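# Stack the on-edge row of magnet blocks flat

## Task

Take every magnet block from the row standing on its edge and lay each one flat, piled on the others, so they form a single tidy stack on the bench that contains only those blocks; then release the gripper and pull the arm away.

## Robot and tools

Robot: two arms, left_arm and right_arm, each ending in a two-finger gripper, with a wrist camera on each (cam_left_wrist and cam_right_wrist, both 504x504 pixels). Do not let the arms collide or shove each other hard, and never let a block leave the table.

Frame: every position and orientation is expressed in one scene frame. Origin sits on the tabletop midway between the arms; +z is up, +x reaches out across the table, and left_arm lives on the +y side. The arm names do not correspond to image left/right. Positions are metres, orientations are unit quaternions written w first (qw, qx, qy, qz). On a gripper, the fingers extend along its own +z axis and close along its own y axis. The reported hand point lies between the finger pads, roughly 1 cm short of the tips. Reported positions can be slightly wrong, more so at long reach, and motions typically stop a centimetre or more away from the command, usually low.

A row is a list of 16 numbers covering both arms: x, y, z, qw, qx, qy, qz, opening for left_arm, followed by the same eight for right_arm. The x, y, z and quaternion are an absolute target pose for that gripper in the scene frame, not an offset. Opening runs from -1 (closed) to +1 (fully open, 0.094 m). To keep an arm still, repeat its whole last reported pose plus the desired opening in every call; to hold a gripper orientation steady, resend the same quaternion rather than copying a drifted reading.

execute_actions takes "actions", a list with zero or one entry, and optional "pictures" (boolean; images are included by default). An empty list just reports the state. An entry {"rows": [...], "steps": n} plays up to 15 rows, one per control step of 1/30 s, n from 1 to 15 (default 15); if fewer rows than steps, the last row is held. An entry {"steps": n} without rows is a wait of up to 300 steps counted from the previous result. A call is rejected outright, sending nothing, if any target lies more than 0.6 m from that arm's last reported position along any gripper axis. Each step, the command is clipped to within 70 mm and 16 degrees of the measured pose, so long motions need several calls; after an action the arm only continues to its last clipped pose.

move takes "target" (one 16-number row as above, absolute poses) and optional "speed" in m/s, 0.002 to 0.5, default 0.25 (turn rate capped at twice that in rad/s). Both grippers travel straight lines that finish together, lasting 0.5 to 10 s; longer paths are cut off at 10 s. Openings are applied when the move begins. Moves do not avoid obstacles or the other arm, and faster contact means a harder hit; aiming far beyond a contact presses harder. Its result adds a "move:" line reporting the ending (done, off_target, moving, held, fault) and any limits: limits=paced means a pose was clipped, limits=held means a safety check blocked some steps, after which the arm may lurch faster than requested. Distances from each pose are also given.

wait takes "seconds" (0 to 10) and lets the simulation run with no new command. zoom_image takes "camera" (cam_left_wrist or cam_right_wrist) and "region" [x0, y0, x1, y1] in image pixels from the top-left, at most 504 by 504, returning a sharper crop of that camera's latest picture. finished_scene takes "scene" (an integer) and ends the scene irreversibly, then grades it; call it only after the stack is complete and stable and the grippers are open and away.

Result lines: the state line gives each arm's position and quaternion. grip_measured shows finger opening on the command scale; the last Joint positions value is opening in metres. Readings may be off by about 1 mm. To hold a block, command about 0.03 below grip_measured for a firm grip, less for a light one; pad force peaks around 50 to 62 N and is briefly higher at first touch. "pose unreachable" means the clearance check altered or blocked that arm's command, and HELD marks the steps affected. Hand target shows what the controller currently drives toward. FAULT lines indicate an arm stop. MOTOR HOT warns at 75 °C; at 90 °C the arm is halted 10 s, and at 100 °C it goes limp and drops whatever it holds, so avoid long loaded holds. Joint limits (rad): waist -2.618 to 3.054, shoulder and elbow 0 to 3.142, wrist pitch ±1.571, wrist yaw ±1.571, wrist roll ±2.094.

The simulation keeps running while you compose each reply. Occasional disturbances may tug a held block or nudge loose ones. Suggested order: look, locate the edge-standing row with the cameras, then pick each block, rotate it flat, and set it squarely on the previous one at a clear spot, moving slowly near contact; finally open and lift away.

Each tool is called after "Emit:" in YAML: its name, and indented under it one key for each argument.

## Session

Emit:
execute_actions:
  actions: []

Scene clock: 0.00 s of 6200.00 s.
left_arm: end_effector_position=(+0.0994, -0.1539, +0.2975) grip_measured=+1.000 end_effector_quat_wxyz=(+0.378, +0.509, +0.748, -0.197) | right_arm: end_effector_position=(+0.3521, -0.2730, +0.1711) grip_measured=+1.000 end_effector_quat_wxyz=(+0.477, +0.051, +0.841, +0.249)
Joint positions: left_arm=[-1.542  1.371  1.458 -0.826 -0.331 -0.171  0.094] | right_arm=[-0.145  1.071  0.546  0.033 -0.471  0.302  0.094]
Joint velocities: left_arm=[-0.002 -0.007 -0.002 -0.051  0.007 -0.037  0.   ] | right_arm=[ 0.012 -0.012 -0.012 -0.007  0.007 -0.022  0.   ]
Joint torques (N m, as the arm reports them, + toward a larger angle): no reading
Hand target (left_arm): +0.101, -0.155, +0.312; +0.392, +0.499, +0.743, -0.210
Hand target (right_arm): +0.356, -0.273, +0.185; +0.494, +0.042, +0.832, +0.249

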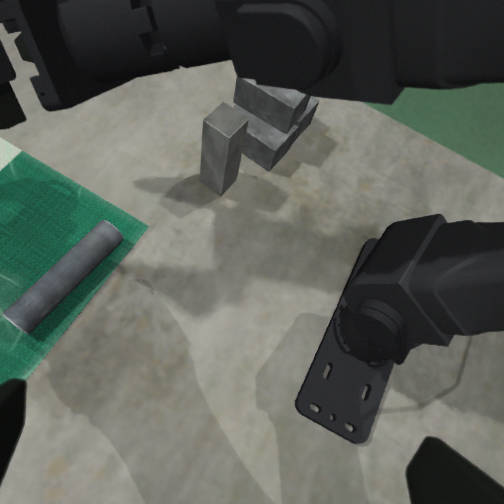

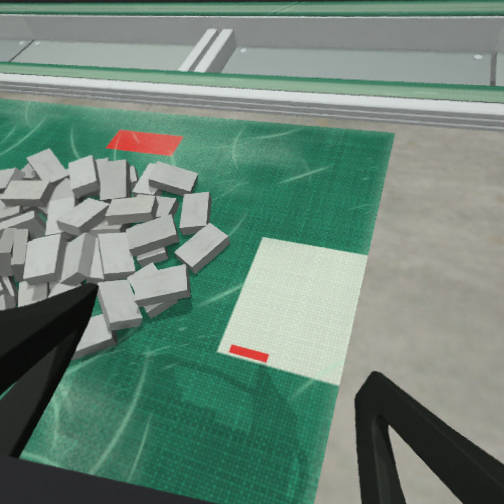

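Emit:
move:
  target: [0.27,0.22,0.28, 0.1,0,0.995,0, 1, 0.3521,-0.2730,0.1711, 0.477,0.051,0.841,0.249, 1]
  speed: 0.25

Scene clock: 9.87 s of 6200.00 s.
left_arm: end_effector_position=(+0.2642, +0.2189, +0.2711) grip_measured=+1.000 end_effector_quat_wxyz=(+0.151, +0.001, +0.989, -0.005) | right_arm: end_effector_position=(+0.3521, -0.2730, +0.1711) grip_measured=+1.000 end_effector_quat_wxyz=(+0.477, +0.051, +0.841, +0.249)
Joint positions: left_arm=[-0.056  1.333  1.649 -1.584  0.003 -0.026  0.094] | right_arm=[-0.145  1.071  0.546  0.033 -0.471  0.302  0.094]
Joint velocities: left_arm=[-0.007 -0.002 -0.007  0.007 -0.022  0.037  0.   ] | right_arm=[ 0.002 -0.002  0.012  0.022 -0.007 -0.037  0.   ]
Joint torques (N m, as the arm reports them, + toward a larger angle): left_arm=[ 1.01 -2.38  8.23  0.68 -0.07  0.01] | right_arm=[-0.08 -2.51  7.89  1.48 -0.14  0.03]
Hand target (left_arm): +0.267, +0.222, +0.280; +0.165, -0.000, +0.986, -0.001
Hand target (right_arm): +0.352, -0.273, +0.171; +0.477, +0.051, +0.841, +0.249
Off the commanded pose (left_arm): 0.011 m, 6 deg.
Off the commanded pose (right_arm): 0.000 m, 0 deg.
joint sent to its limit (left arm) — the command would take joint 4 (wrist pitch) past its lower limit, so that joint was sent only as far as its limit.
After step 90, 3.77 s passed at rest.
move: off_target (left_arm)

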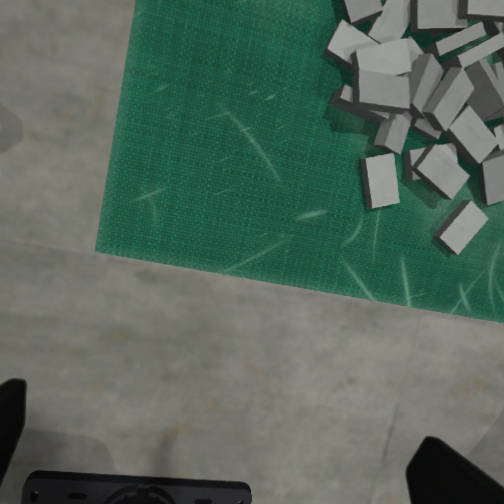

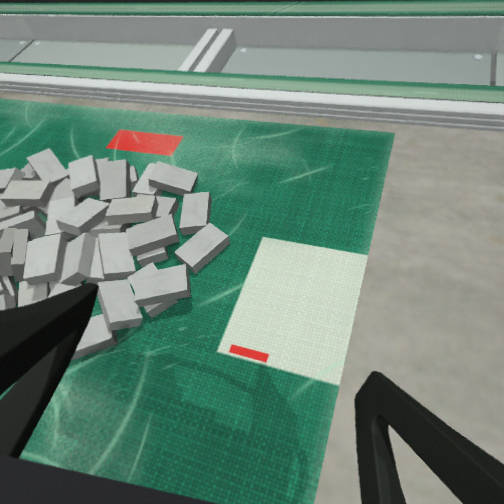

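Emit:
move:
  target: [0.27,0.40,0.26, 0.1,0,0.995,0, 1, 0.27,-0.40,0.26, 0.12,0,0.993,0, 1]
  speed: 0.25

Scene clock: 18.87 s of 6200.00 s.
left_arm: end_effector_position=(+0.2656, +0.3970, +0.2495) grip_measured=+1.000 end_effector_quat_wxyz=(+0.112, -0.003, +0.994, +0.015) | right_arm: end_effector_position=(+0.2677, -0.3962, +0.2549) grip_measured=+1.000 end_effector_quat_wxyz=(+0.125, +0.001, +0.992, -0.000)
Joint positions: left_arm=[ 0.642  1.591  1.8   -1.584  0.114  0.654  0.094] | right_arm=[-0.387  1.45   1.684 -1.569 -0.083 -0.333  0.094]
Joint velocities: left_arm=[ 0.002 -0.007 -0.012 -0.007 -0.022 -0.037  0.   ] | right_arm=[ 0.007 -0.022  0.017 -0.022  0.037 -0.007  0.   ]
Joint torques (N m, as the arm reports them, + toward a larger angle): left_arm=[ 0.79 -4.95  8.38  0.54  0.22  0.01] | right_arm=[-0.78 -3.57  9.02  0.49 -0.07 -0.05]
Hand target (left_arm): +0.269, +0.399, +0.259; +0.128, -0.002, +0.992, +0.019
Hand target (right_arm): +0.270, -0.400, +0.261; +0.132, +0.001, +0.991, -0.004
Off the commanded pose (left_arm): 0.012 m, 2 deg.
Off the commanded pose (right_arm): 0.007 m, 1 deg.
joint sent to its limit (left arm) — the command would take joint 4 (wrist pitch) past its lower limit, so that joint was sent only as far as its limit.
joint sent to its limit (right arm) — the command would take joint 4 (wrist pitch) past its lower limit, so that joint was sent only as far as its limit.
After step 90, 3.50 s passed at rest.
move: off_target (left_arm)

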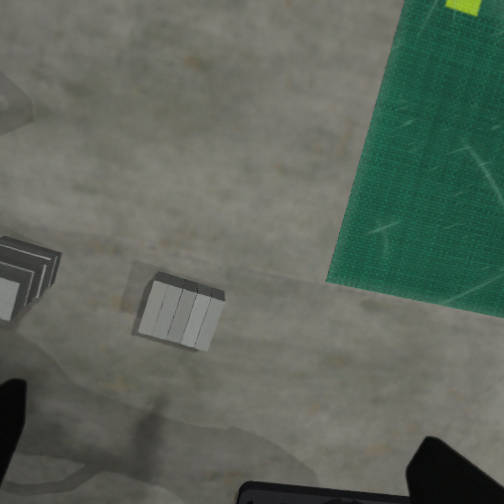

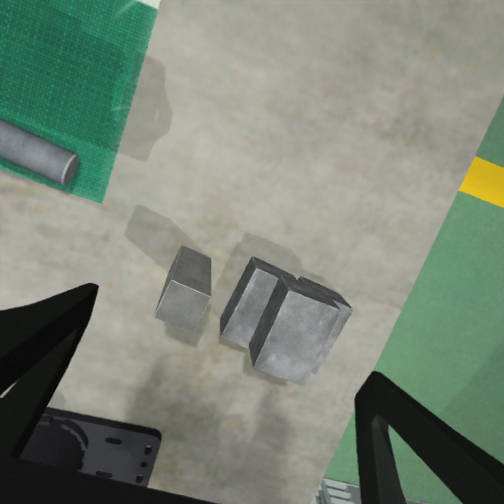

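Emit:
zoom_image:
  camera: "cam_left_wrist"
  region: [0, 220, 260, 380]

Region (0, 220, 260, 380) of cam_left_wrist's 504x504 image, scaled by 1.938, with more detail than that image has; it fills the top 310 rows of this view, and the rest is white.

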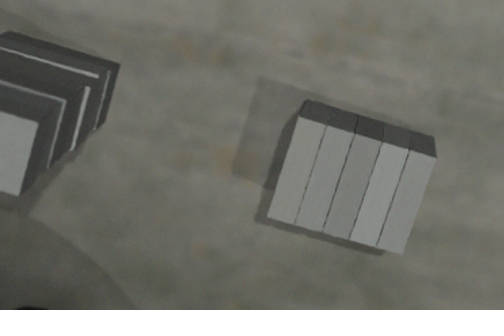

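Emit:
move:
  target: [0.195,0.418,0.13, 0,0.0828,0.9966,0, 0.6, 0.27,-0.40,0.26, 0.12,0,0.993,0, 1]
  speed: 0.2

Scene clock: 140.20 s of 6200.00 s.
left_arm: end_effector_position=(+0.1950, +0.4124, +0.1238) grip_measured=+0.602 end_effector_quat_wxyz=(-0.015, +0.085, +0.996, -0.020) | right_arm: end_effector_position=(+0.2673, -0.3966, +0.2548) grip_measured=+1.000 end_effector_quat_wxyz=(+0.124, -0.001, +0.992, -0.002)
Joint positions: left_arm=[ 0.783  1.563  1.28  -1.337  0.002  0.983  0.075] | right_arm=[-0.387  1.45   1.684 -1.57  -0.08  -0.337  0.094]
Joint velocities: left_arm=[-0.002 -0.002  0.007  0.022  0.051  0.037  0.001] | right_arm=[ 0.007 -0.007  0.007  0.007 -0.022 -0.022  0.   ]
Joint torques (N m, as the arm reports them, + toward a larger angle): left_arm=[ 1.05 -7.54  5.69  0.33  0.    0.03] | right_arm=[-0.86 -3.41  8.66  0.49 -0.06 -0.09]
Hand target (left_arm): +0.195, +0.418, +0.131; -0.001, +0.084, +0.996, -0.000
Hand target (right_arm): +0.270, -0.400, +0.260; +0.129, +0.001, +0.992, -0.003
Off the commanded pose (left_arm): 0.008 m, 3 deg.
Off the commanded pose (right_arm): 0.007 m, 0 deg.
joint sent to its limit (right arm) — the command would take joint 4 (wrist pitch) past its lower limit, so that joint was sent only as far as its limit.
After step 90, 117.00 s passed at rest.
move: off_target (left_arm)

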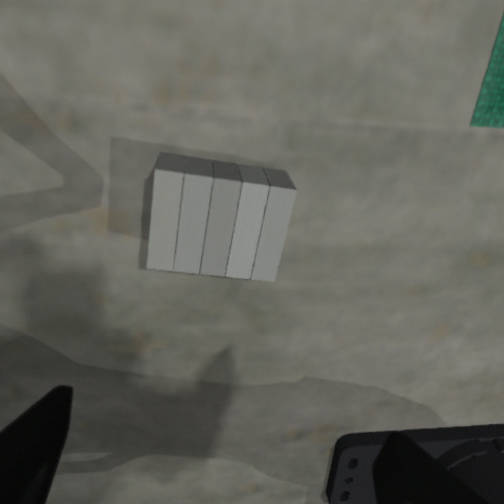

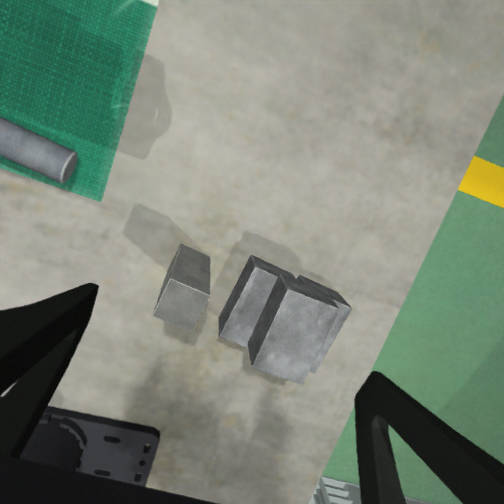

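Emit:
move:
  target: [0.200,0.416,0.045, 0,0.0828,0.9966,0, 0.6, 0.27,-0.40,0.26, 0.12,0,0.993,0, 1]
  speed: 0.1

Scene clock: 152.07 s of 6200.00 s.
left_arm: end_effector_position=(+0.1965, +0.4140, +0.0453) grip_measured=+0.602 end_effector_quat_wxyz=(-0.004, +0.083, +0.997, -0.007) | right_arm: end_effector_position=(+0.2672, -0.3968, +0.2548) grip_measured=+1.000 end_effector_quat_wxyz=(+0.123, -0.000, +0.992, -0.002)
Joint positions: left_arm=[ 0.783  1.6    1.    -0.986  0.002  0.978  0.075] | right_arm=[-0.387  1.45   1.684 -1.57  -0.079 -0.337  0.094]
Joint velocities: left_arm=[-0.012 -0.002 -0.007  0.051 -0.051  0.022 -0.001] | right_arm=[ 0.007 -0.007 -0.012 -0.022 -0.022  0.081  0.   ]
Joint torques (N m, as the arm reports them, + toward a larger angle): left_arm=[-0.62 -4.9   5.5   0.34 -0.01 -0.07] | right_arm=[-0.72 -3.41  8.66  0.52 -0.09 -0.07]
Hand target (left_arm): +0.200, +0.416, +0.045; +0.000, +0.083, +0.997, -0.000
Hand target (right_arm): +0.270, -0.400, +0.260; +0.129, +0.001, +0.992, -0.003
Off the commanded pose (left_arm): 0.004 m, 1 deg.
Off the commanded pose (right_arm): 0.007 m, 0 deg.
joint sent to its limit (right arm) — the command would take joint 4 (wrist pitch) past its lower limit, so that joint was sent only as far as its limit.
After step 90, 7.50 s passed at rest.
move: done

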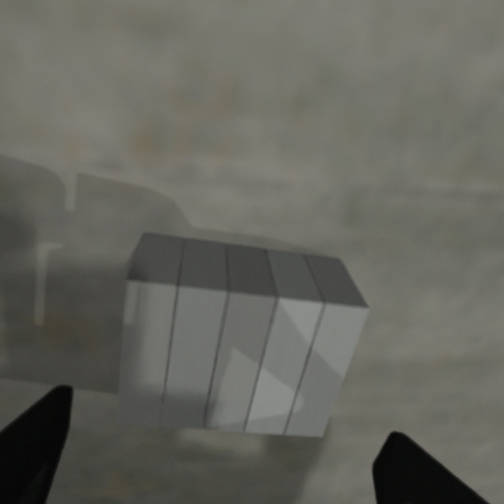

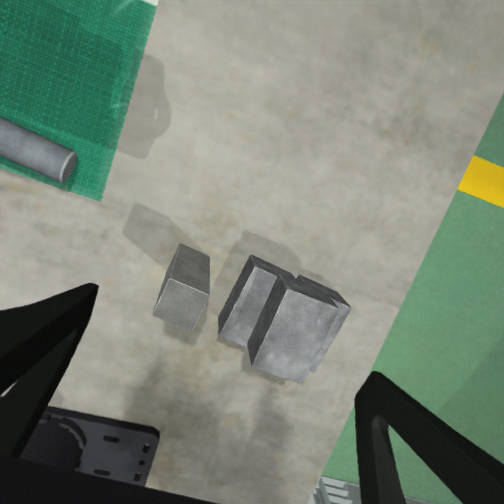

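Emit:
move:
  target: [0.208,0.416,0.018, 0,0.0828,0.9966,0, 0.6, 0.27,-0.40,0.26, 0.12,0,0.993,0, 1]
  speed: 0.05

Scene clock: 162.57 s of 6200.00 s.
left_arm: end_effector_position=(+0.2042, +0.4160, +0.0193) grip_measured=+0.602 end_effector_quat_wxyz=(-0.003, +0.080, +0.997, -0.005) | right_arm: end_effector_position=(+0.2671, -0.3970, +0.2548) grip_measured=+1.000 end_effector_quat_wxyz=(+0.123, -0.001, +0.992, -0.003)
Joint positions: left_arm=[ 0.767  1.663  0.955 -0.874  0.002  0.957  0.075] | right_arm=[-0.387  1.45   1.684 -1.57  -0.077 -0.337  0.094]
Joint velocities: left_arm=[ 0.002 -0.007 -0.002  0.007 -0.051 -0.007  0.   ] | right_arm=[-0.022 -0.017 -0.022 -0.037 -0.037 -0.007  0.   ]
Joint torques (N m, as the arm reports them, + toward a larger angle): left_arm=[-1.14 -5.18  5.08  0.37 -0.02 -0.06] | right_arm=[-0.75 -3.44  8.68  0.51 -0.11 -0.07]
Hand target (left_arm): +0.208, +0.416, +0.018; +0.000, +0.083, +0.997, +0.000
Hand target (right_arm): +0.270, -0.400, +0.260; +0.129, +0.000, +0.992, -0.004
Off the commanded pose (left_arm): 0.004 m, 1 deg.
Off the commanded pose (right_arm): 0.007 m, 1 deg.
joint sent to its limit (right arm) — the command would take joint 4 (wrist pitch) past its lower limit, so that joint was sent only as far as its limit.
After step 90, 6.43 s passed at rest.
move: done

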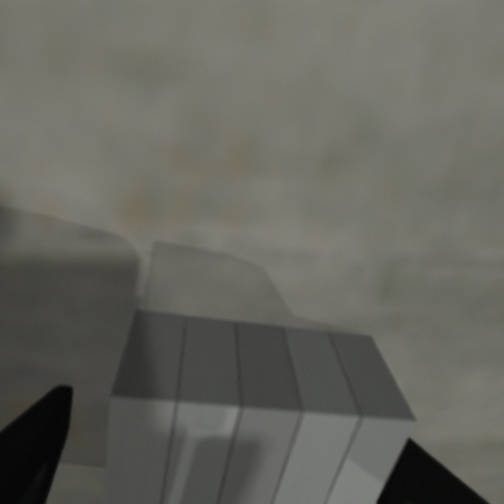

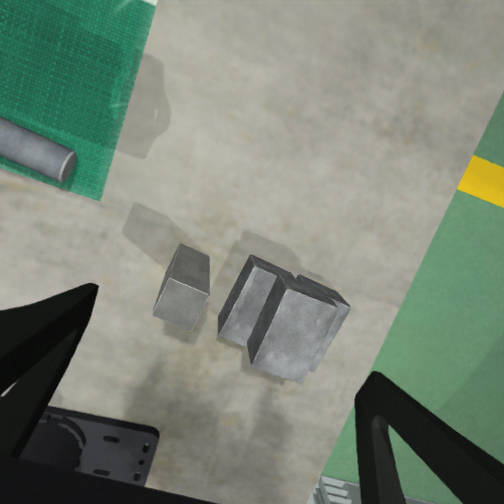

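Emit:
execute_actions:
  actions:
    - {"rows": [[0.208,0.414,0.018, 0,0.0828,0.9966,0, 0.50, 0.27,-0.40,0.26, 0.12,0,0.993,0, 1],[0.208,0.414,0.018, 0,0.0828,0.9966,0, 0.45, 0.27,-0.40,0.26, 0.12,0,0.993,0, 1],[0.208,0.414,0.018, 0,0.0828,0.9966,0, 0.41, 0.27,-0.40,0.26, 0.12,0,0.993,0, 1],[0.208,0.414,0.018, 0,0.0828,0.9966,0, 0.37, 0.27,-0.40,0.26, 0.12,0,0.993,0, 1],[0.208,0.414,0.018, 0,0.0828,0.9966,0, 0.34, 0.27,-0.40,0.26, 0.12,0,0.993,0, 1],[0.208,0.414,0.018, 0,0.0828,0.9966,0, 0.31, 0.27,-0.40,0.26, 0.12,0,0.993,0, 1],[0.208,0.414,0.018, 0,0.0828,0.9966,0, 0.28, 0.27,-0.40,0.26, 0.12,0,0.993,0, 1],[0.208,0.414,0.018, 0,0.0828,0.9966,0, 0.25, 0.27,-0.40,0.26, 0.12,0,0.993,0, 1],[0.208,0.414,0.018, 0,0.0828,0.9966,0, 0.23, 0.27,-0.40,0.26, 0.12,0,0.993,0, 1],[0.208,0.414,0.018, 0,0.0828,0.9966,0, 0.21, 0.27,-0.40,0.26, 0.12,0,0.993,0, 1],[0.208,0.414,0.018, 0,0.0828,0.9966,0, 0.19, 0.27,-0.40,0.26, 0.12,0,0.993,0, 1],[0.208,0.414,0.018, 0,0.0828,0.9966,0, 0.17, 0.27,-0.40,0.26, 0.12,0,0.993,0, 1],[0.208,0.414,0.018, 0,0.0828,0.9966,0, 0.15, 0.27,-0.40,0.26, 0.12,0,0.993,0, 1],[0.208,0.414,0.018, 0,0.0828,0.9966,0, 0.13, 0.27,-0.40,0.26, 0.12,0,0.993,0, 1]], "steps": 15}

Scene clock: 177.20 s of 6200.00 s.
left_arm: end_effector_position=(+0.2050, +0.4150, +0.0191) grip_measured=+0.143 end_effector_quat_wxyz=(-0.003, +0.080, +0.997, -0.005) | right_arm: end_effector_position=(+0.2671, -0.3970, +0.2548) grip_measured=+1.000 end_effector_quat_wxyz=(+0.123, -0.001, +0.992, -0.003)
Joint positions: left_arm=[ 0.762  1.663  0.954 -0.872  0.002  0.951  0.054] | right_arm=[-0.387  1.45   1.684 -1.57  -0.077 -0.337  0.094]
Joint velocities: left_arm=[-0.007 -0.017  0.002  0.022 -0.007  0.037 -0.002] | right_arm=[-0.007  0.012  0.002  0.007  0.007 -0.022  0.   ]
Joint torques (N m, as the arm reports them, + toward a larger angle): left_arm=[-1.12 -5.62  4.68  0.38 -0.02 -0.09] | right_arm=[-0.85 -3.49  8.63  0.48 -0.09 -0.04]
Hand target (left_arm): +0.208, +0.414, +0.018; +0.000, +0.083, +0.997, -0.000
Hand target (right_arm): +0.270, -0.400, +0.260; +0.129, +0.000, +0.992, -0.003
Off the commanded pose (left_arm): 0.003 m, 1 deg.
Off the commanded pose (right_arm): 0.007 m, 1 deg.
joint sent to its limit (right arm) — the command would take joint 4 (wrist pitch) past its lower limit, so that joint was sent only as far as its limit.
Steps of this call (steps 1 to 90: nothing new was sent; then 11.13 s passed at rest; steps 91 to 105: all 15 steps of this action). Readings (end_effector_position):
91: left_arm (+0.2044, +0.4162, +0.0193) | right_arm (+0.2671, -0.3970, +0.2548)
92: left_arm (+0.2047, +0.4159, +0.0193) | right_arm (+0.2671, -0.3970, +0.2548)
94: left_arm (+0.2051, +0.4154, +0.0193) | right_arm (+0.2671, -0.3970, +0.2548)
98: left_arm (+0.2053, +0.4153, +0.0193) | right_arm (+0.2671, -0.3970, +0.2548)
105: the state above

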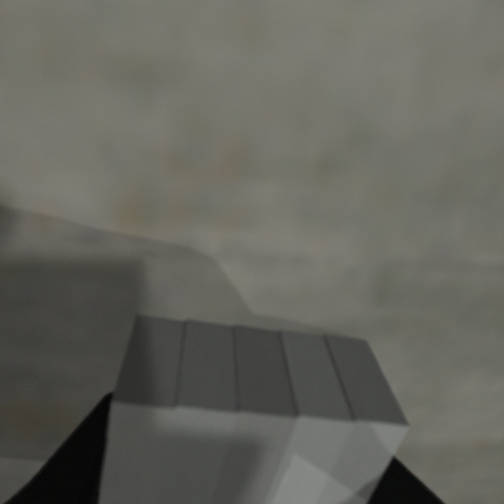

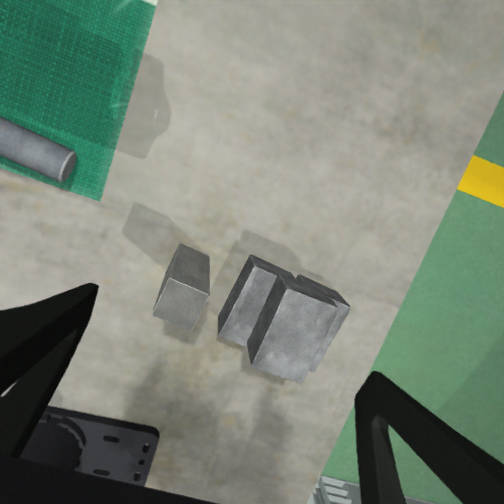

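Emit:
execute_actions:
  actions:
    - {"rows": [[0.208,0.414,0.018, 0,0.0828,0.9966,0, 0.10, 0.27,-0.40,0.26, 0.12,0,0.993,0, 1]], "steps": 6}
  pictures: false

Scene clock: 180.97 s of 6200.00 s.
left_arm: end_effector_position=(+0.2050, +0.4150, +0.0191) grip_measured=+0.130 end_effector_quat_wxyz=(-0.003, +0.080, +0.997, -0.005) | right_arm: end_effector_position=(+0.2671, -0.3970, +0.2548) grip_measured=+1.000 end_effector_quat_wxyz=(+0.123, -0.001, +0.992, -0.003)
Joint positions: left_arm=[ 0.762  1.663  0.954 -0.872  0.002  0.951  0.053] | right_arm=[-0.387  1.45   1.684 -1.57  -0.077 -0.337  0.094]
Joint velocities: left_arm=[-0.017 -0.002  0.002 -0.037 -0.007  0.022  0.   ] | right_arm=[ 0.002  0.002  0.017 -0.022 -0.022 -0.037  0.   ]
Joint torques (N m, as the arm reports them, + toward a larger angle): left_arm=[-1.22 -5.49  4.72  0.37 -0.01 -0.06] | right_arm=[-0.85 -3.4   8.64  0.48 -0.1  -0.04]
Hand target (left_arm): +0.208, +0.414, +0.018; +0.000, +0.083, +0.997, -0.000
Hand target (right_arm): +0.270, -0.400, +0.260; +0.129, +0.000, +0.992, -0.003
Off the commanded pose (left_arm): 0.003 m, 1 deg.
Off the commanded pose (right_arm): 0.007 m, 1 deg.
joint sent to its limit (right arm) — the command would take joint 4 (wrist pitch) past its lower limit, so that joint was sent only as far as its limit.
Steps of this call (steps 1 to 90: nothing new was sent; then 0.57 s passed at rest; steps 91 to 96: all 6 steps of this action). Readings (end_effector_position):
91: left_arm (+0.2050, +0.4150, +0.0191) | right_arm (+0.2671, -0.3970, +0.2548)
92: left_arm (+0.2050, +0.4150, +0.0191) | right_arm (+0.2671, -0.3970, +0.2548)
94: left_arm (+0.2050, +0.4150, +0.0191) | right_arm (+0.2671, -0.3970, +0.2548)
96: the state above

Emit:
move:
  target: [0.215,0.416,0.065, 0,0.0828,0.9966,0, 0.10, 0.3,-0.3,0.25, 0.15,0,0.989,0, 1]
  speed: 0.06

Scene clock: 187.67 s of 6200.00 s.
left_arm: end_effector_position=(+0.2037, +0.4092, +0.0425) grip_measured=+0.130 end_effector_quat_wxyz=(-0.023, +0.080, +0.996, -0.028) | right_arm: end_effector_position=(+0.2918, -0.3035, +0.2500) grip_measured=+1.000 end_effector_quat_wxyz=(+0.139, -0.002, +0.990, +0.000)
Joint positions: left_arm=[ 0.75   1.663  1.053 -1.033  0.001  0.939  0.053] | right_arm=[ 0.021  1.45   1.653 -1.495  0.016  0.057  0.094]
Joint velocities: left_arm=[ 0.022 -0.012 -0.002 -0.022  0.007 -0.022 -0.   ] | right_arm=[ 0.007 -0.002  0.002  0.022  0.007 -0.007  0.   ]
Joint torques (N m, as the arm reports them, + toward a larger angle): left_arm=[-1.16 -9.58  8.89 -0.02 -0.01 -0.07] | right_arm=[ 0.65 -4.    6.4   0.86  0.05  0.08]
Hand target (left_arm): +0.214, +0.415, +0.065; +0.000, +0.083, +0.997, +0.000
Hand target (right_arm): +0.299, -0.301, +0.250; +0.150, -0.000, +0.989, +0.000
Off the commanded pose (left_arm): 0.026 m, 4 deg.
Off the commanded pose (right_arm): 0.009 m, 1 deg.
After step 90, 1.60 s passed at rest.
move: off_target (left_arm)

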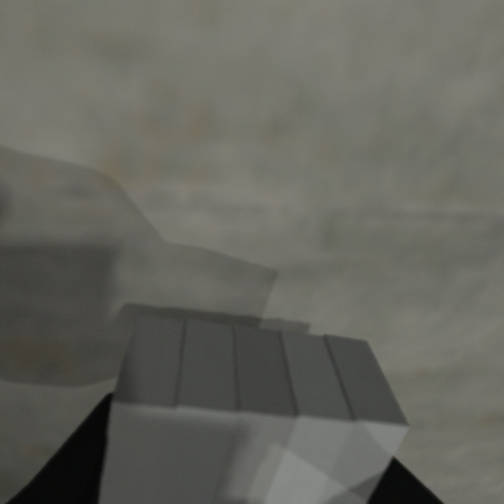

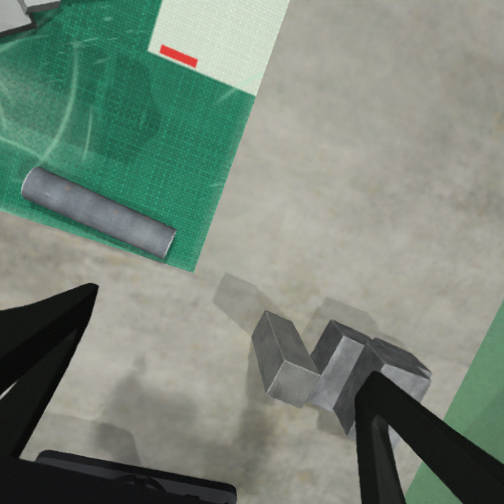

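Emit:
move:
  target: [0.395,0.458,0.055, 0,0.5,0.866,0, 0.10, 0.3,-0.3,0.25, 0.15,0,0.989,0, 1]
  speed: 0.1

Scene clock: 214.57 s of 6200.00 s.
left_arm: end_effector_position=(+0.3840, +0.4575, +0.0317) grip_measured=+0.131 end_effector_quat_wxyz=(-0.013, +0.491, +0.871, -0.018) | right_arm: end_effector_position=(+0.2921, -0.3026, +0.2501) grip_measured=+1.000 end_effector_quat_wxyz=(+0.140, +0.000, +0.990, +0.000)
Joint positions: left_arm=[ 0.533  2.295  1.91  -1.229 -0.005  1.59   0.053] | right_arm=[ 0.026  1.45   1.653 -1.493  0.019  0.065  0.094]
Joint velocities: left_arm=[-0.012  0.002  0.007 -0.081  0.051  0.007  0.001] | right_arm=[ 0.012 -0.002 -0.007 -0.037  0.051 -0.081  0.   ]
Joint torques (N m, as the arm reports them, + toward a larger angle): left_arm=[ -1.1  -12.98   9.51  -0.01   0.02   0.03] | right_arm=[ 0.78 -3.65  6.67  0.85  0.06  0.1 ]
Hand target (left_arm): +0.394, +0.458, +0.053; -0.000, +0.500, +0.866, +0.002
Hand target (right_arm): +0.300, -0.300, +0.250; +0.150, -0.000, +0.989, +0.000
Off the commanded pose (left_arm): 0.026 m, 3 deg.
Off the commanded pose (right_arm): 0.008 m, 1 deg.
After step 90, 18.97 s passed at rest.
move: off_target (left_arm)

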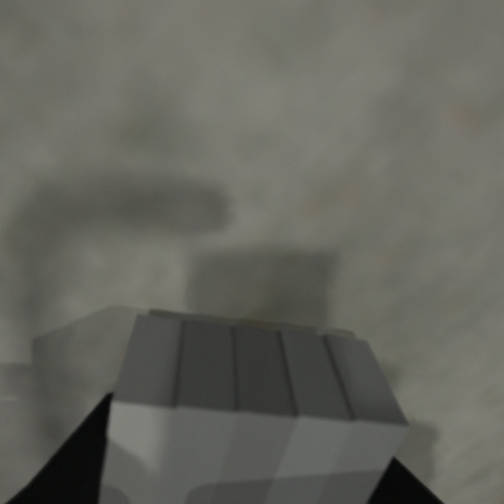

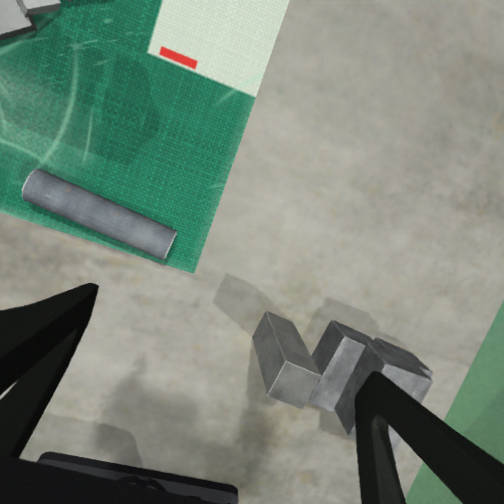

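Emit:
move:
  target: [0.390,0.459,0.022, 0,0.5,0.866,0, 0.10, 0.3,-0.3,0.25, 0.15,0,0.989,0, 1]
  speed: 0.03

Scene clock: 220.57 s of 6200.00 s.
left_arm: end_effector_position=(+0.3824, +0.4566, +0.0202) grip_measured=+0.131 end_effector_quat_wxyz=(-0.012, +0.494, +0.869, -0.018) | right_arm: end_effector_position=(+0.2921, -0.3027, +0.2501) grip_measured=+1.000 end_effector_quat_wxyz=(+0.140, +0.000, +0.990, -0.000)
Joint positions: left_arm=[ 0.533  2.294  1.862 -1.181 -0.005  1.595  0.053] | right_arm=[ 0.026  1.45   1.653 -1.493  0.019  0.065  0.094]
Joint velocities: left_arm=[-0.017 -0.002 -0.002  0.066  0.007  0.037 -0.001] | right_arm=[-0.002 -0.002  0.017  0.007 -0.037  0.007  0.   ]
Joint torques (N m, as the arm reports them, + toward a larger angle): left_arm=[ -0.34 -11.94   4.52   0.58   0.02   0.05] | right_arm=[ 0.73 -3.69  6.75  0.86  0.06  0.09]
Hand target (left_arm): +0.390, +0.459, +0.022; -0.000, +0.500, +0.866, -0.001
Hand target (right_arm): +0.300, -0.300, +0.250; +0.150, -0.000, +0.989, -0.000
Off the commanded pose (left_arm): 0.008 m, 3 deg.
Off the commanded pose (right_arm): 0.008 m, 1 deg.
After step 90, 1.97 s passed at rest.
move: off_target (left_arm)

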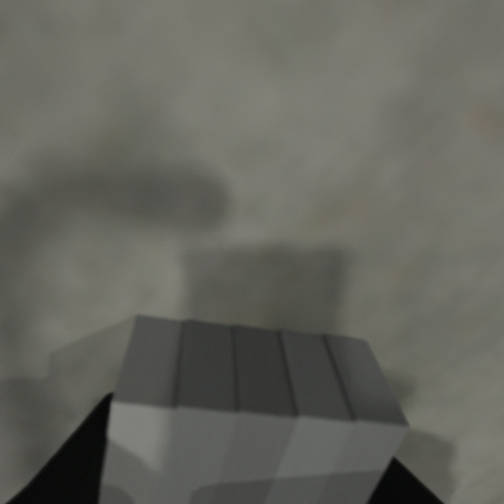

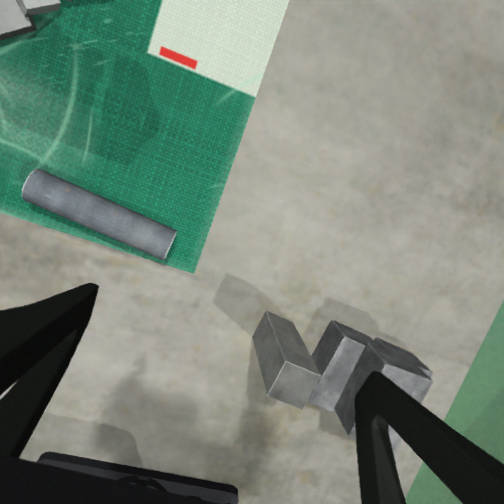

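Emit:
execute_actions:
  actions:
    - {"rows": [[0.390,0.459,0.017, 0,0.5,0.866,0, 0.10, 0.3,-0.3,0.25, 0.15,0,0.989,0, 1]], "steps": 8}
  pictures: false

Scene clock: 223.83 s of 6200.00 s.
left_arm: end_effector_position=(+0.3824, +0.4565, +0.0199) grip_measured=+0.131 end_effector_quat_wxyz=(-0.011, +0.494, +0.869, -0.016) | right_arm: end_effector_position=(+0.2921, -0.3027, +0.2501) grip_measured=+1.000 end_effector_quat_wxyz=(+0.140, +0.000, +0.990, -0.000)
Joint positions: left_arm=[ 0.533  2.29   1.853 -1.173 -0.005  1.596  0.053] | right_arm=[ 0.026  1.45   1.653 -1.493  0.019  0.065  0.094]
Joint velocities: left_arm=[-0.007 -0.007 -0.007  0.007 -0.037  0.037 -0.   ] | right_arm=[-0.032 -0.017 -0.007 -0.007 -0.081  0.037  0.   ]
Joint torques (N m, as the arm reports them, + toward a larger angle): left_arm=[ -0.27 -11.24   4.31   0.67   0.05   0.08] | right_arm=[ 0.8  -3.65  6.65  0.85  0.06  0.09]
Hand target (left_arm): +0.390, +0.459, +0.017; -0.000, +0.500, +0.866, -0.001
Hand target (right_arm): +0.300, -0.300, +0.250; +0.150, -0.000, +0.989, +0.000
Off the commanded pose (left_arm): 0.009 m, 2 deg.
Off the commanded pose (right_arm): 0.008 m, 1 deg.
Steps of this call (steps 1 to 90: nothing new was sent; steps 91 to 98: all 8 steps of this action). Readings (end_effector_position):
91: left_arm (+0.3823, +0.4565, +0.0199) | right_arm (+0.2921, -0.3027, +0.2501)
92: left_arm (+0.3823, +0.4565, +0.0200) | right_arm (+0.2921, -0.3027, +0.2501)
94: left_arm (+0.3824, +0.4565, +0.0199) | right_arm (+0.2921, -0.3027, +0.2501)
98: the state above

Emit:
execute_actions:
  actions:
    - {"rows": [[0.390,0.459,0.021, 0,0.5,0.866,0, 0.12, 0.3,-0.3,0.25, 0.15,0,0.989,0, 1],[0.390,0.459,0.021, 0,0.5,0.866,0, 0.15, 0.3,-0.3,0.25, 0.15,0,0.989,0, 1],[0.390,0.459,0.021, 0,0.5,0.866,0, 0.2, 0.3,-0.3,0.25, 0.15,0,0.989,0, 1],[0.390,0.459,0.021, 0,0.5,0.866,0, 0.3, 0.3,-0.3,0.25, 0.15,0,0.989,0, 1],[0.390,0.459,0.023, 0,0.5,0.866,0, 0.45, 0.3,-0.3,0.25, 0.15,0,0.989,0, 1],[0.390,0.459,0.023, 0,0.5,0.866,0, 0.5, 0.3,-0.3,0.25, 0.15,0,0.989,0, 1],[0.390,0.459,0.023, 0,0.5,0.866,0, 0.5, 0.3,-0.3,0.25, 0.15,0,0.989,0, 1],[0.390,0.459,0.035, 0,0.5,0.866,0, 0.5, 0.3,-0.3,0.25, 0.15,0,0.989,0, 1],[0.390,0.459,0.050, 0,0.5,0.866,0, 0.5, 0.3,-0.3,0.25, 0.15,0,0.989,0, 1],[0.390,0.459,0.065, 0,0.5,0.866,0, 0.5, 0.3,-0.3,0.25, 0.15,0,0.989,0, 1],[0.390,0.459,0.080, 0,0.5,0.866,0, 0.5, 0.3,-0.3,0.25, 0.15,0,0.989,0, 1]], "steps": 15}

Scene clock: 230.57 s of 6200.00 s.
left_arm: end_effector_position=(+0.3929, +0.4632, +0.0572) grip_measured=+0.498 end_effector_quat_wxyz=(-0.001, +0.496, +0.868, +0.003) | right_arm: end_effector_position=(+0.2921, -0.3027, +0.2501) grip_measured=+1.000 end_effector_quat_wxyz=(+0.140, +0.000, +0.990, -0.000)
Joint positions: left_arm=[ 0.533  2.277  1.982 -1.272 -0.005  1.6    0.07 ] | right_arm=[ 0.026  1.45   1.653 -1.493  0.019  0.066  0.094]
Joint velocities: left_arm=[-0.002 -0.144  0.442 -0.256  0.051 -0.066 -0.   ] | right_arm=[-0.002 -0.017  0.007 -0.007 -0.007 -0.022  0.   ]
Joint torques (N m, as the arm reports them, + toward a larger angle): left_arm=[ -0.3  -12.46   7.15  -0.03   0.06   0.05] | right_arm=[ 0.8  -3.69  6.72  0.87  0.07  0.08]
Hand target (left_arm): +0.390, +0.459, +0.079; +0.001, +0.500, +0.866, +0.001
Hand target (right_arm): +0.300, -0.300, +0.250; +0.150, +0.000, +0.989, +0.000
Off the commanded pose (left_arm): 0.023 m, 1 deg.
Off the commanded pose (right_arm): 0.008 m, 1 deg.
Steps of this call (steps 1 to 90: nothing new was sent; then 3.23 s passed at rest; steps 91 to 105: all 15 steps of this action). Readings (end_effector_position):
91: left_arm (+0.3823, +0.4565, +0.0198) | right_arm (+0.2921, -0.3027, +0.2501)
92: left_arm (+0.3823, +0.4565, +0.0198) | right_arm (+0.2921, -0.3027, +0.2501)
94: left_arm (+0.3830, +0.4569, +0.0194) | right_arm (+0.2921, -0.3027, +0.2501)
98: left_arm (+0.3838, +0.4574, +0.0186) | right_arm (+0.2921, -0.3027, +0.2501)
105: the state above

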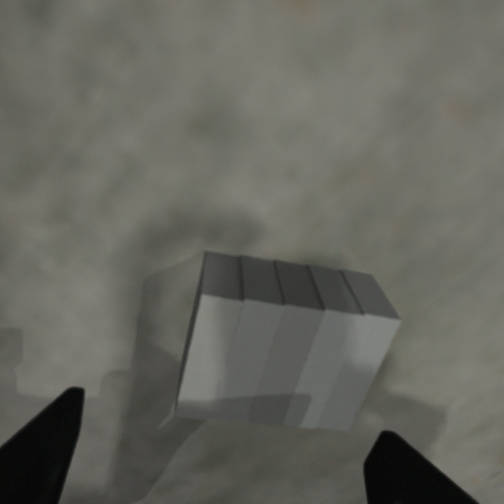

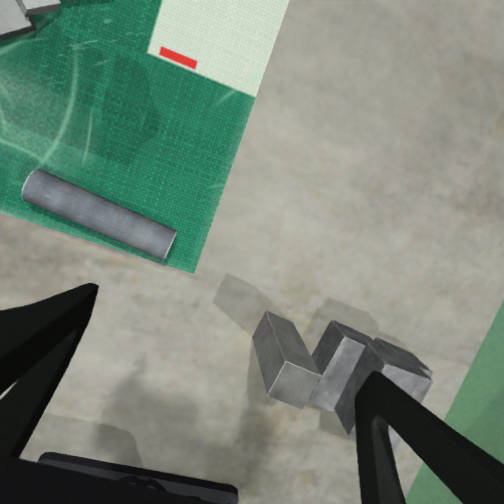

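Emit:
move:
  target: [0.365,0.449,0.11, 0.5527,-0.2189,0.7894,0.1533, 0.25, 0.3,-0.3,0.25, 0.15,0,0.989,0, 1]
  speed: 0.15

Scene clock: 253.03 s of 6200.00 s.
left_arm: end_effector_position=(+0.3642, +0.4521, +0.1002) grip_measured=+0.252 end_effector_quat_wxyz=(+0.540, -0.228, +0.797, +0.142) | right_arm: end_effector_position=(+0.2922, -0.3027, +0.2501) grip_measured=+1.000 end_effector_quat_wxyz=(+0.140, +0.000, +0.990, -0.000)
Joint positions: left_arm=[0.577 1.558 0.471 0.701 0.064 0.005 0.059] | right_arm=[ 0.026  1.45   1.653 -1.493  0.019  0.066  0.094]
Joint velocities: left_arm=[-0.002  0.002  0.002 -0.066 -0.022  0.081  0.001] | right_arm=[-0.017 -0.022  0.002 -0.022 -0.007  0.081  0.   ]
Joint torques (N m, as the arm reports them, + toward a larger angle): left_arm=[-1.18 -5.13  5.27  1.88 -0.1  -0.06] | right_arm=[ 0.75 -3.69  6.77  0.85  0.07  0.08]
Hand target (left_arm): +0.368, +0.451, +0.109; +0.554, -0.225, +0.788, +0.147
Hand target (right_arm): +0.300, -0.300, +0.250; +0.150, -0.000, +0.989, +0.000
Off the commanded pose (left_arm): 0.010 m, 2 deg.
Off the commanded pose (right_arm): 0.008 m, 1 deg.
After step 90, 12.43 s passed at rest.
move: done

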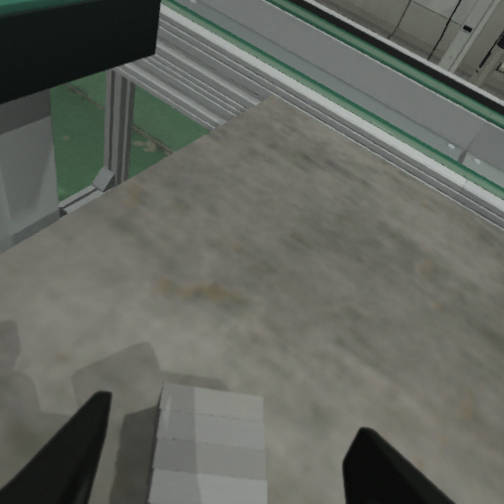

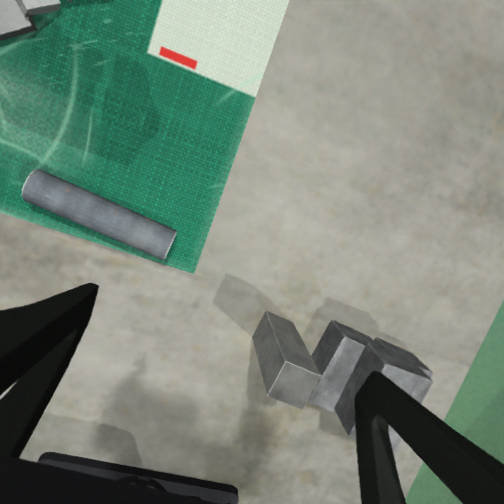

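Emit:
move:
  target: [0.378,0.455,0.035, 0.5527,-0.2189,0.7894,0.1533, 0.25, 0.3,-0.3,0.25, 0.15,0,0.989,0, 1]
  speed: 0.08

Scene clock: 262.47 s of 6200.00 s.
left_arm: end_effector_position=(+0.3746, +0.4565, +0.0282) grip_measured=+0.252 end_effector_quat_wxyz=(+0.543, -0.226, +0.795, +0.146) | right_arm: end_effector_position=(+0.2922, -0.3027, +0.2501) grip_measured=+1.000 end_effector_quat_wxyz=(+0.140, +0.000, +0.990, -0.000)
Joint positions: left_arm=[0.565 1.972 0.445 1.15  0.05  0.006 0.059] | right_arm=[ 0.026  1.45   1.653 -1.493  0.019  0.066  0.094]
Joint velocities: left_arm=[-0.022  0.007 -0.002  0.051 -0.051  0.051 -0.   ] | right_arm=[ 0.002  0.007 -0.002  0.022 -0.051 -0.037  0.   ]
Joint torques (N m, as the arm reports them, + toward a larger angle): left_arm=[-1.12 -5.84  3.18  1.92 -0.09  0.04] | right_arm=[ 0.79 -3.66  6.67  0.84  0.05  0.08]
Hand target (left_arm): +0.378, +0.455, +0.034; +0.553, -0.219, +0.790, +0.153
Hand target (right_arm): +0.300, -0.300, +0.250; +0.150, -0.000, +0.989, +0.000
Off the commanded pose (left_arm): 0.008 m, 2 deg.
Off the commanded pose (right_arm): 0.008 m, 1 deg.
After step 90, 4.90 s passed at rest.
move: done

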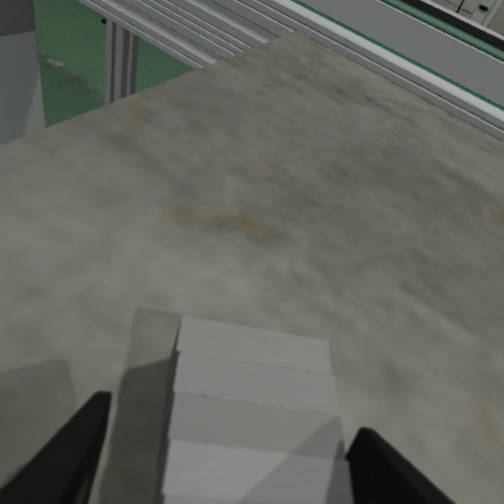

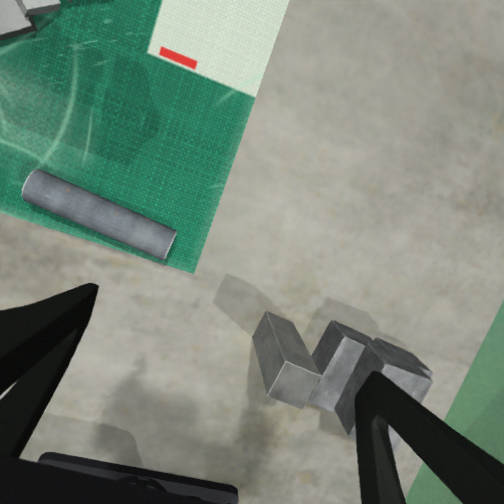

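Emit:
zoom_image:
  camera: "cam_left_wrist"
  region: [60, 290, 420, 504]

Region (60, 290, 420, 504) of cam_left_wrist's 504x504 image, scaled by 1.400, with more detail than that image has; it fills the top 300 rows of this view, and the rest is white.

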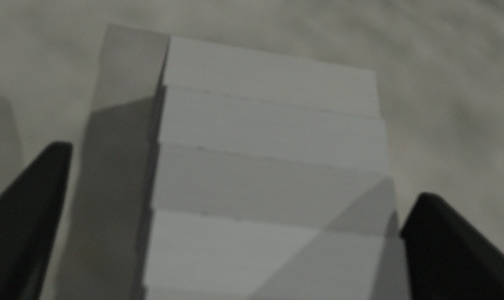

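Emit:
execute_actions:
  actions:
    - {"rows": [[0.381,0.446,0.034, 0.5527,-0.2189,0.7894,0.1533, 0.25, 0.3,-0.3,0.25, 0.15,0,0.989,0, 1],[0.381,0.446,0.034, 0.5527,-0.2189,0.7894,0.1533, 0.25, 0.3,-0.3,0.25, 0.15,0,0.989,0, 1],[0.379,0.452,0.034, 0.5527,-0.2189,0.7894,0.1533, 0.25, 0.3,-0.3,0.25, 0.15,0,0.989,0, 1]], "steps": 9}

Scene clock: 279.30 s of 6200.00 s.
left_arm: end_effector_position=(+0.3784, +0.4510, +0.0286) grip_measured=+0.252 end_effector_quat_wxyz=(+0.544, -0.222, +0.796, +0.147) | right_arm: end_effector_position=(+0.2922, -0.3027, +0.2501) grip_measured=+1.000 end_effector_quat_wxyz=(+0.140, +0.000, +0.990, -0.000)
Joint positions: left_arm=[0.543 1.972 0.445 1.152 0.035 0.005 0.059] | right_arm=[ 0.026  1.45   1.653 -1.493  0.019  0.066  0.094]
Joint velocities: left_arm=[-0.017 -0.007  0.002 -0.007 -0.037 -0.037 -0.   ] | right_arm=[-0.012 -0.022 -0.002  0.007  0.007  0.007  0.   ]
Joint torques (N m, as the arm reports them, + toward a larger angle): left_arm=[-0.23 -6.16  2.96  1.89 -0.06  0.01] | right_arm=[ 0.84 -3.73  6.7   0.86  0.05  0.08]
Hand target (left_arm): +0.379, +0.452, +0.034; +0.552, -0.219, +0.790, +0.153
Hand target (right_arm): +0.300, -0.300, +0.250; +0.150, -0.000, +0.989, +0.000
Off the commanded pose (left_arm): 0.005 m, 2 deg.
Off the commanded pose (right_arm): 0.008 m, 1 deg.
Steps of this call (steps 1 to 90: nothing new was sent; then 13.53 s passed at rest; steps 91 to 99: all 9 steps of this action). Readings (end_effector_position):
91: left_arm (+0.3751, +0.4560, +0.0286) | right_arm (+0.2922, -0.3027, +0.2501)
92: left_arm (+0.3765, +0.4540, +0.0286) | right_arm (+0.2922, -0.3027, +0.2501)
94: left_arm (+0.3784, +0.4509, +0.0286) | right_arm (+0.2922, -0.3027, +0.2501)
98: left_arm (+0.3784, +0.4510, +0.0286) | right_arm (+0.2922, -0.3027, +0.2501)
99: the state above

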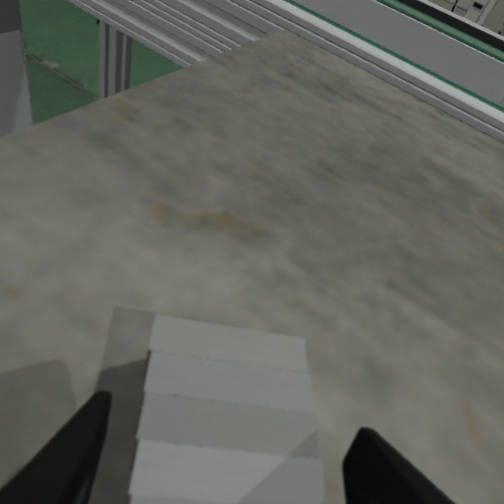

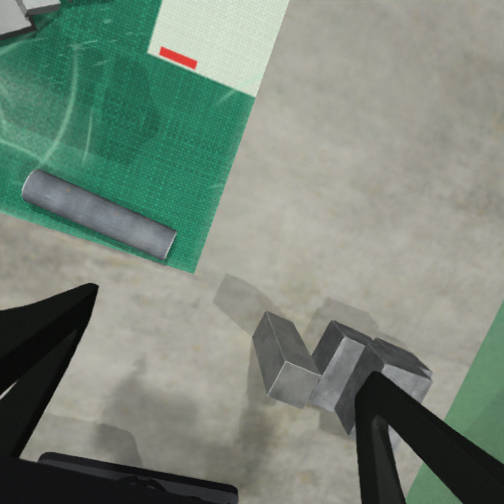

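Emit:
execute_actions:
  actions: []

Scene clock: 294.20 s of 6200.00 s.
left_arm: end_effector_position=(+0.3784, +0.4510, +0.0286) grip_measured=+0.252 end_effector_quat_wxyz=(+0.544, -0.222, +0.796, +0.147) | right_arm: end_effector_position=(+0.2922, -0.3027, +0.2501) grip_measured=+1.000 end_effector_quat_wxyz=(+0.140, +0.000, +0.990, -0.000)
Joint positions: left_arm=[0.543 1.972 0.445 1.152 0.035 0.005 0.059] | right_arm=[ 0.026  1.45   1.653 -1.493  0.019  0.066  0.094]
Joint velocities: left_arm=[-0.002 -0.022  0.002 -0.022 -0.095 -0.007  0.   ] | right_arm=[-0.022 -0.007 -0.007 -0.022 -0.007 -0.022  0.   ]
Joint torques (N m, as the arm reports them, + toward a larger angle): left_arm=[-0.2  -6.18  2.97  1.88 -0.05  0.  ] | right_arm=[ 0.82 -3.68  6.67  0.86  0.07  0.09]
Hand target (left_arm): +0.379, +0.452, +0.034; +0.552, -0.219, +0.790, +0.153
Hand target (right_arm): +0.300, -0.300, +0.250; +0.150, -0.000, +0.989, +0.000
Off the commanded pose (left_arm): 0.005 m, 2 deg.
Off the commanded pose (right_arm): 0.008 m, 1 deg.
Steps of this call (steps 1 to 90: nothing new was sent; then 11.90 s passed at rest). Readings (end_effector_position):
1: left_arm (+0.3784, +0.4510, +0.0286) | right_arm (+0.2922, -0.3027, +0.2501)
2: left_arm (+0.3784, +0.4510, +0.0286) | right_arm (+0.2922, -0.3027, +0.2501)
4: left_arm (+0.3784, +0.4510, +0.0286) | right_arm (+0.2922, -0.3027, +0.2501)
8: left_arm (+0.3784, +0.4510, +0.0286) | right_arm (+0.2922, -0.3027, +0.2501)
90: the state above

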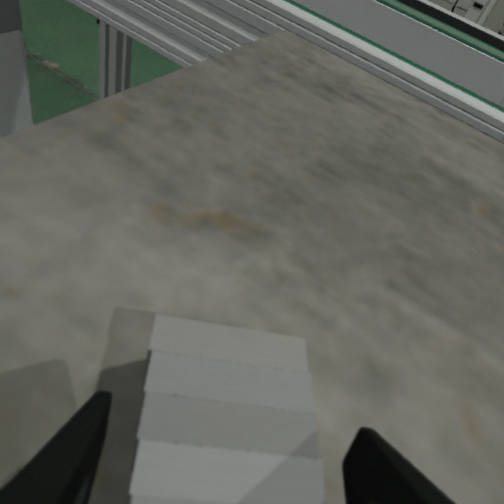

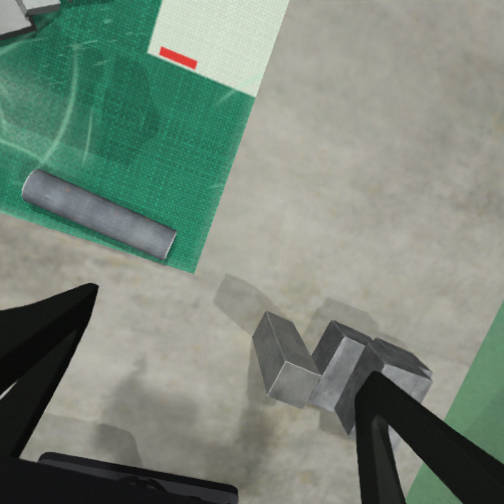

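Emit:
move:
  target: [0.378,0.4535,0.012,0.5527,-0.2189,0.7894,0.1533,0.25, 0.3,-0.3,0.25,0.15,0,0.989,0,1]
  speed: 0.03

Scene clock: 301.90 s of 6200.00 s.
left_arm: end_effector_position=(+0.3784, +0.4510, +0.0106) grip_measured=+0.252 end_effector_quat_wxyz=(+0.549, -0.219, +0.793, +0.149) | right_arm: end_effector_position=(+0.2922, -0.3027, +0.2501) grip_measured=+1.000 end_effector_quat_wxyz=(+0.140, +0.000, +0.990, -0.000)
Joint positions: left_arm=[0.543 2.094 0.445 1.287 0.035 0.008 0.059] | right_arm=[ 0.026  1.45   1.653 -1.493  0.019  0.066  0.094]
Joint velocities: left_arm=[-0.002  0.027 -0.007  0.022 -0.051  0.022  0.001] | right_arm=[ 0.012 -0.007  0.002  0.11  -0.066 -0.037  0.   ]
Joint torques (N m, as the arm reports them, + toward a larger angle): left_arm=[ 0.46 -5.82  2.73  1.77  0.    0.01] | right_arm=[ 0.8  -3.66  6.72  0.85  0.06  0.1 ]
Hand target (left_arm): +0.378, +0.453, +0.012; +0.553, -0.219, +0.789, +0.153
Hand target (right_arm): +0.300, -0.300, +0.250; +0.150, -0.000, +0.989, +0.000
Off the commanded pose (left_arm): 0.003 m, 1 deg.
Off the commanded pose (right_arm): 0.008 m, 1 deg.
After step 90, 3.83 s passed at rest.
move: done

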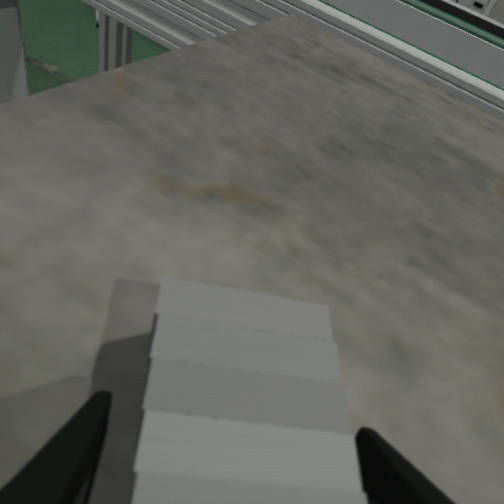

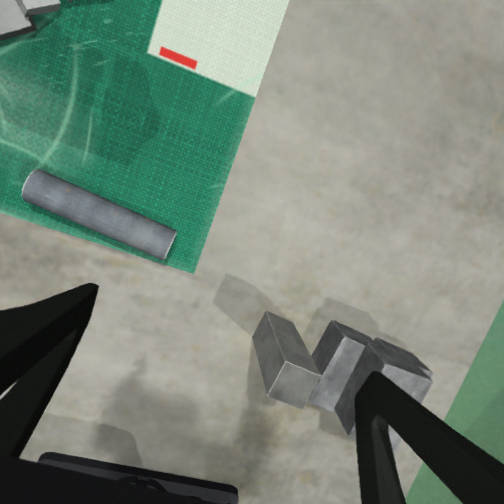

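Emit:
zoom_image:
  camera: "cam_left_wrist"
  region: [60,260,420,504]

Region (60, 260, 420, 504) of cam_left_wrist's 504x504 image, scaled by 1.400, with more detail than that image has; it fills the top 342 rows of this view, and the rest is white.

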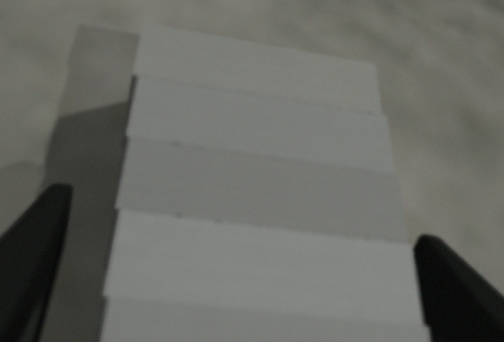

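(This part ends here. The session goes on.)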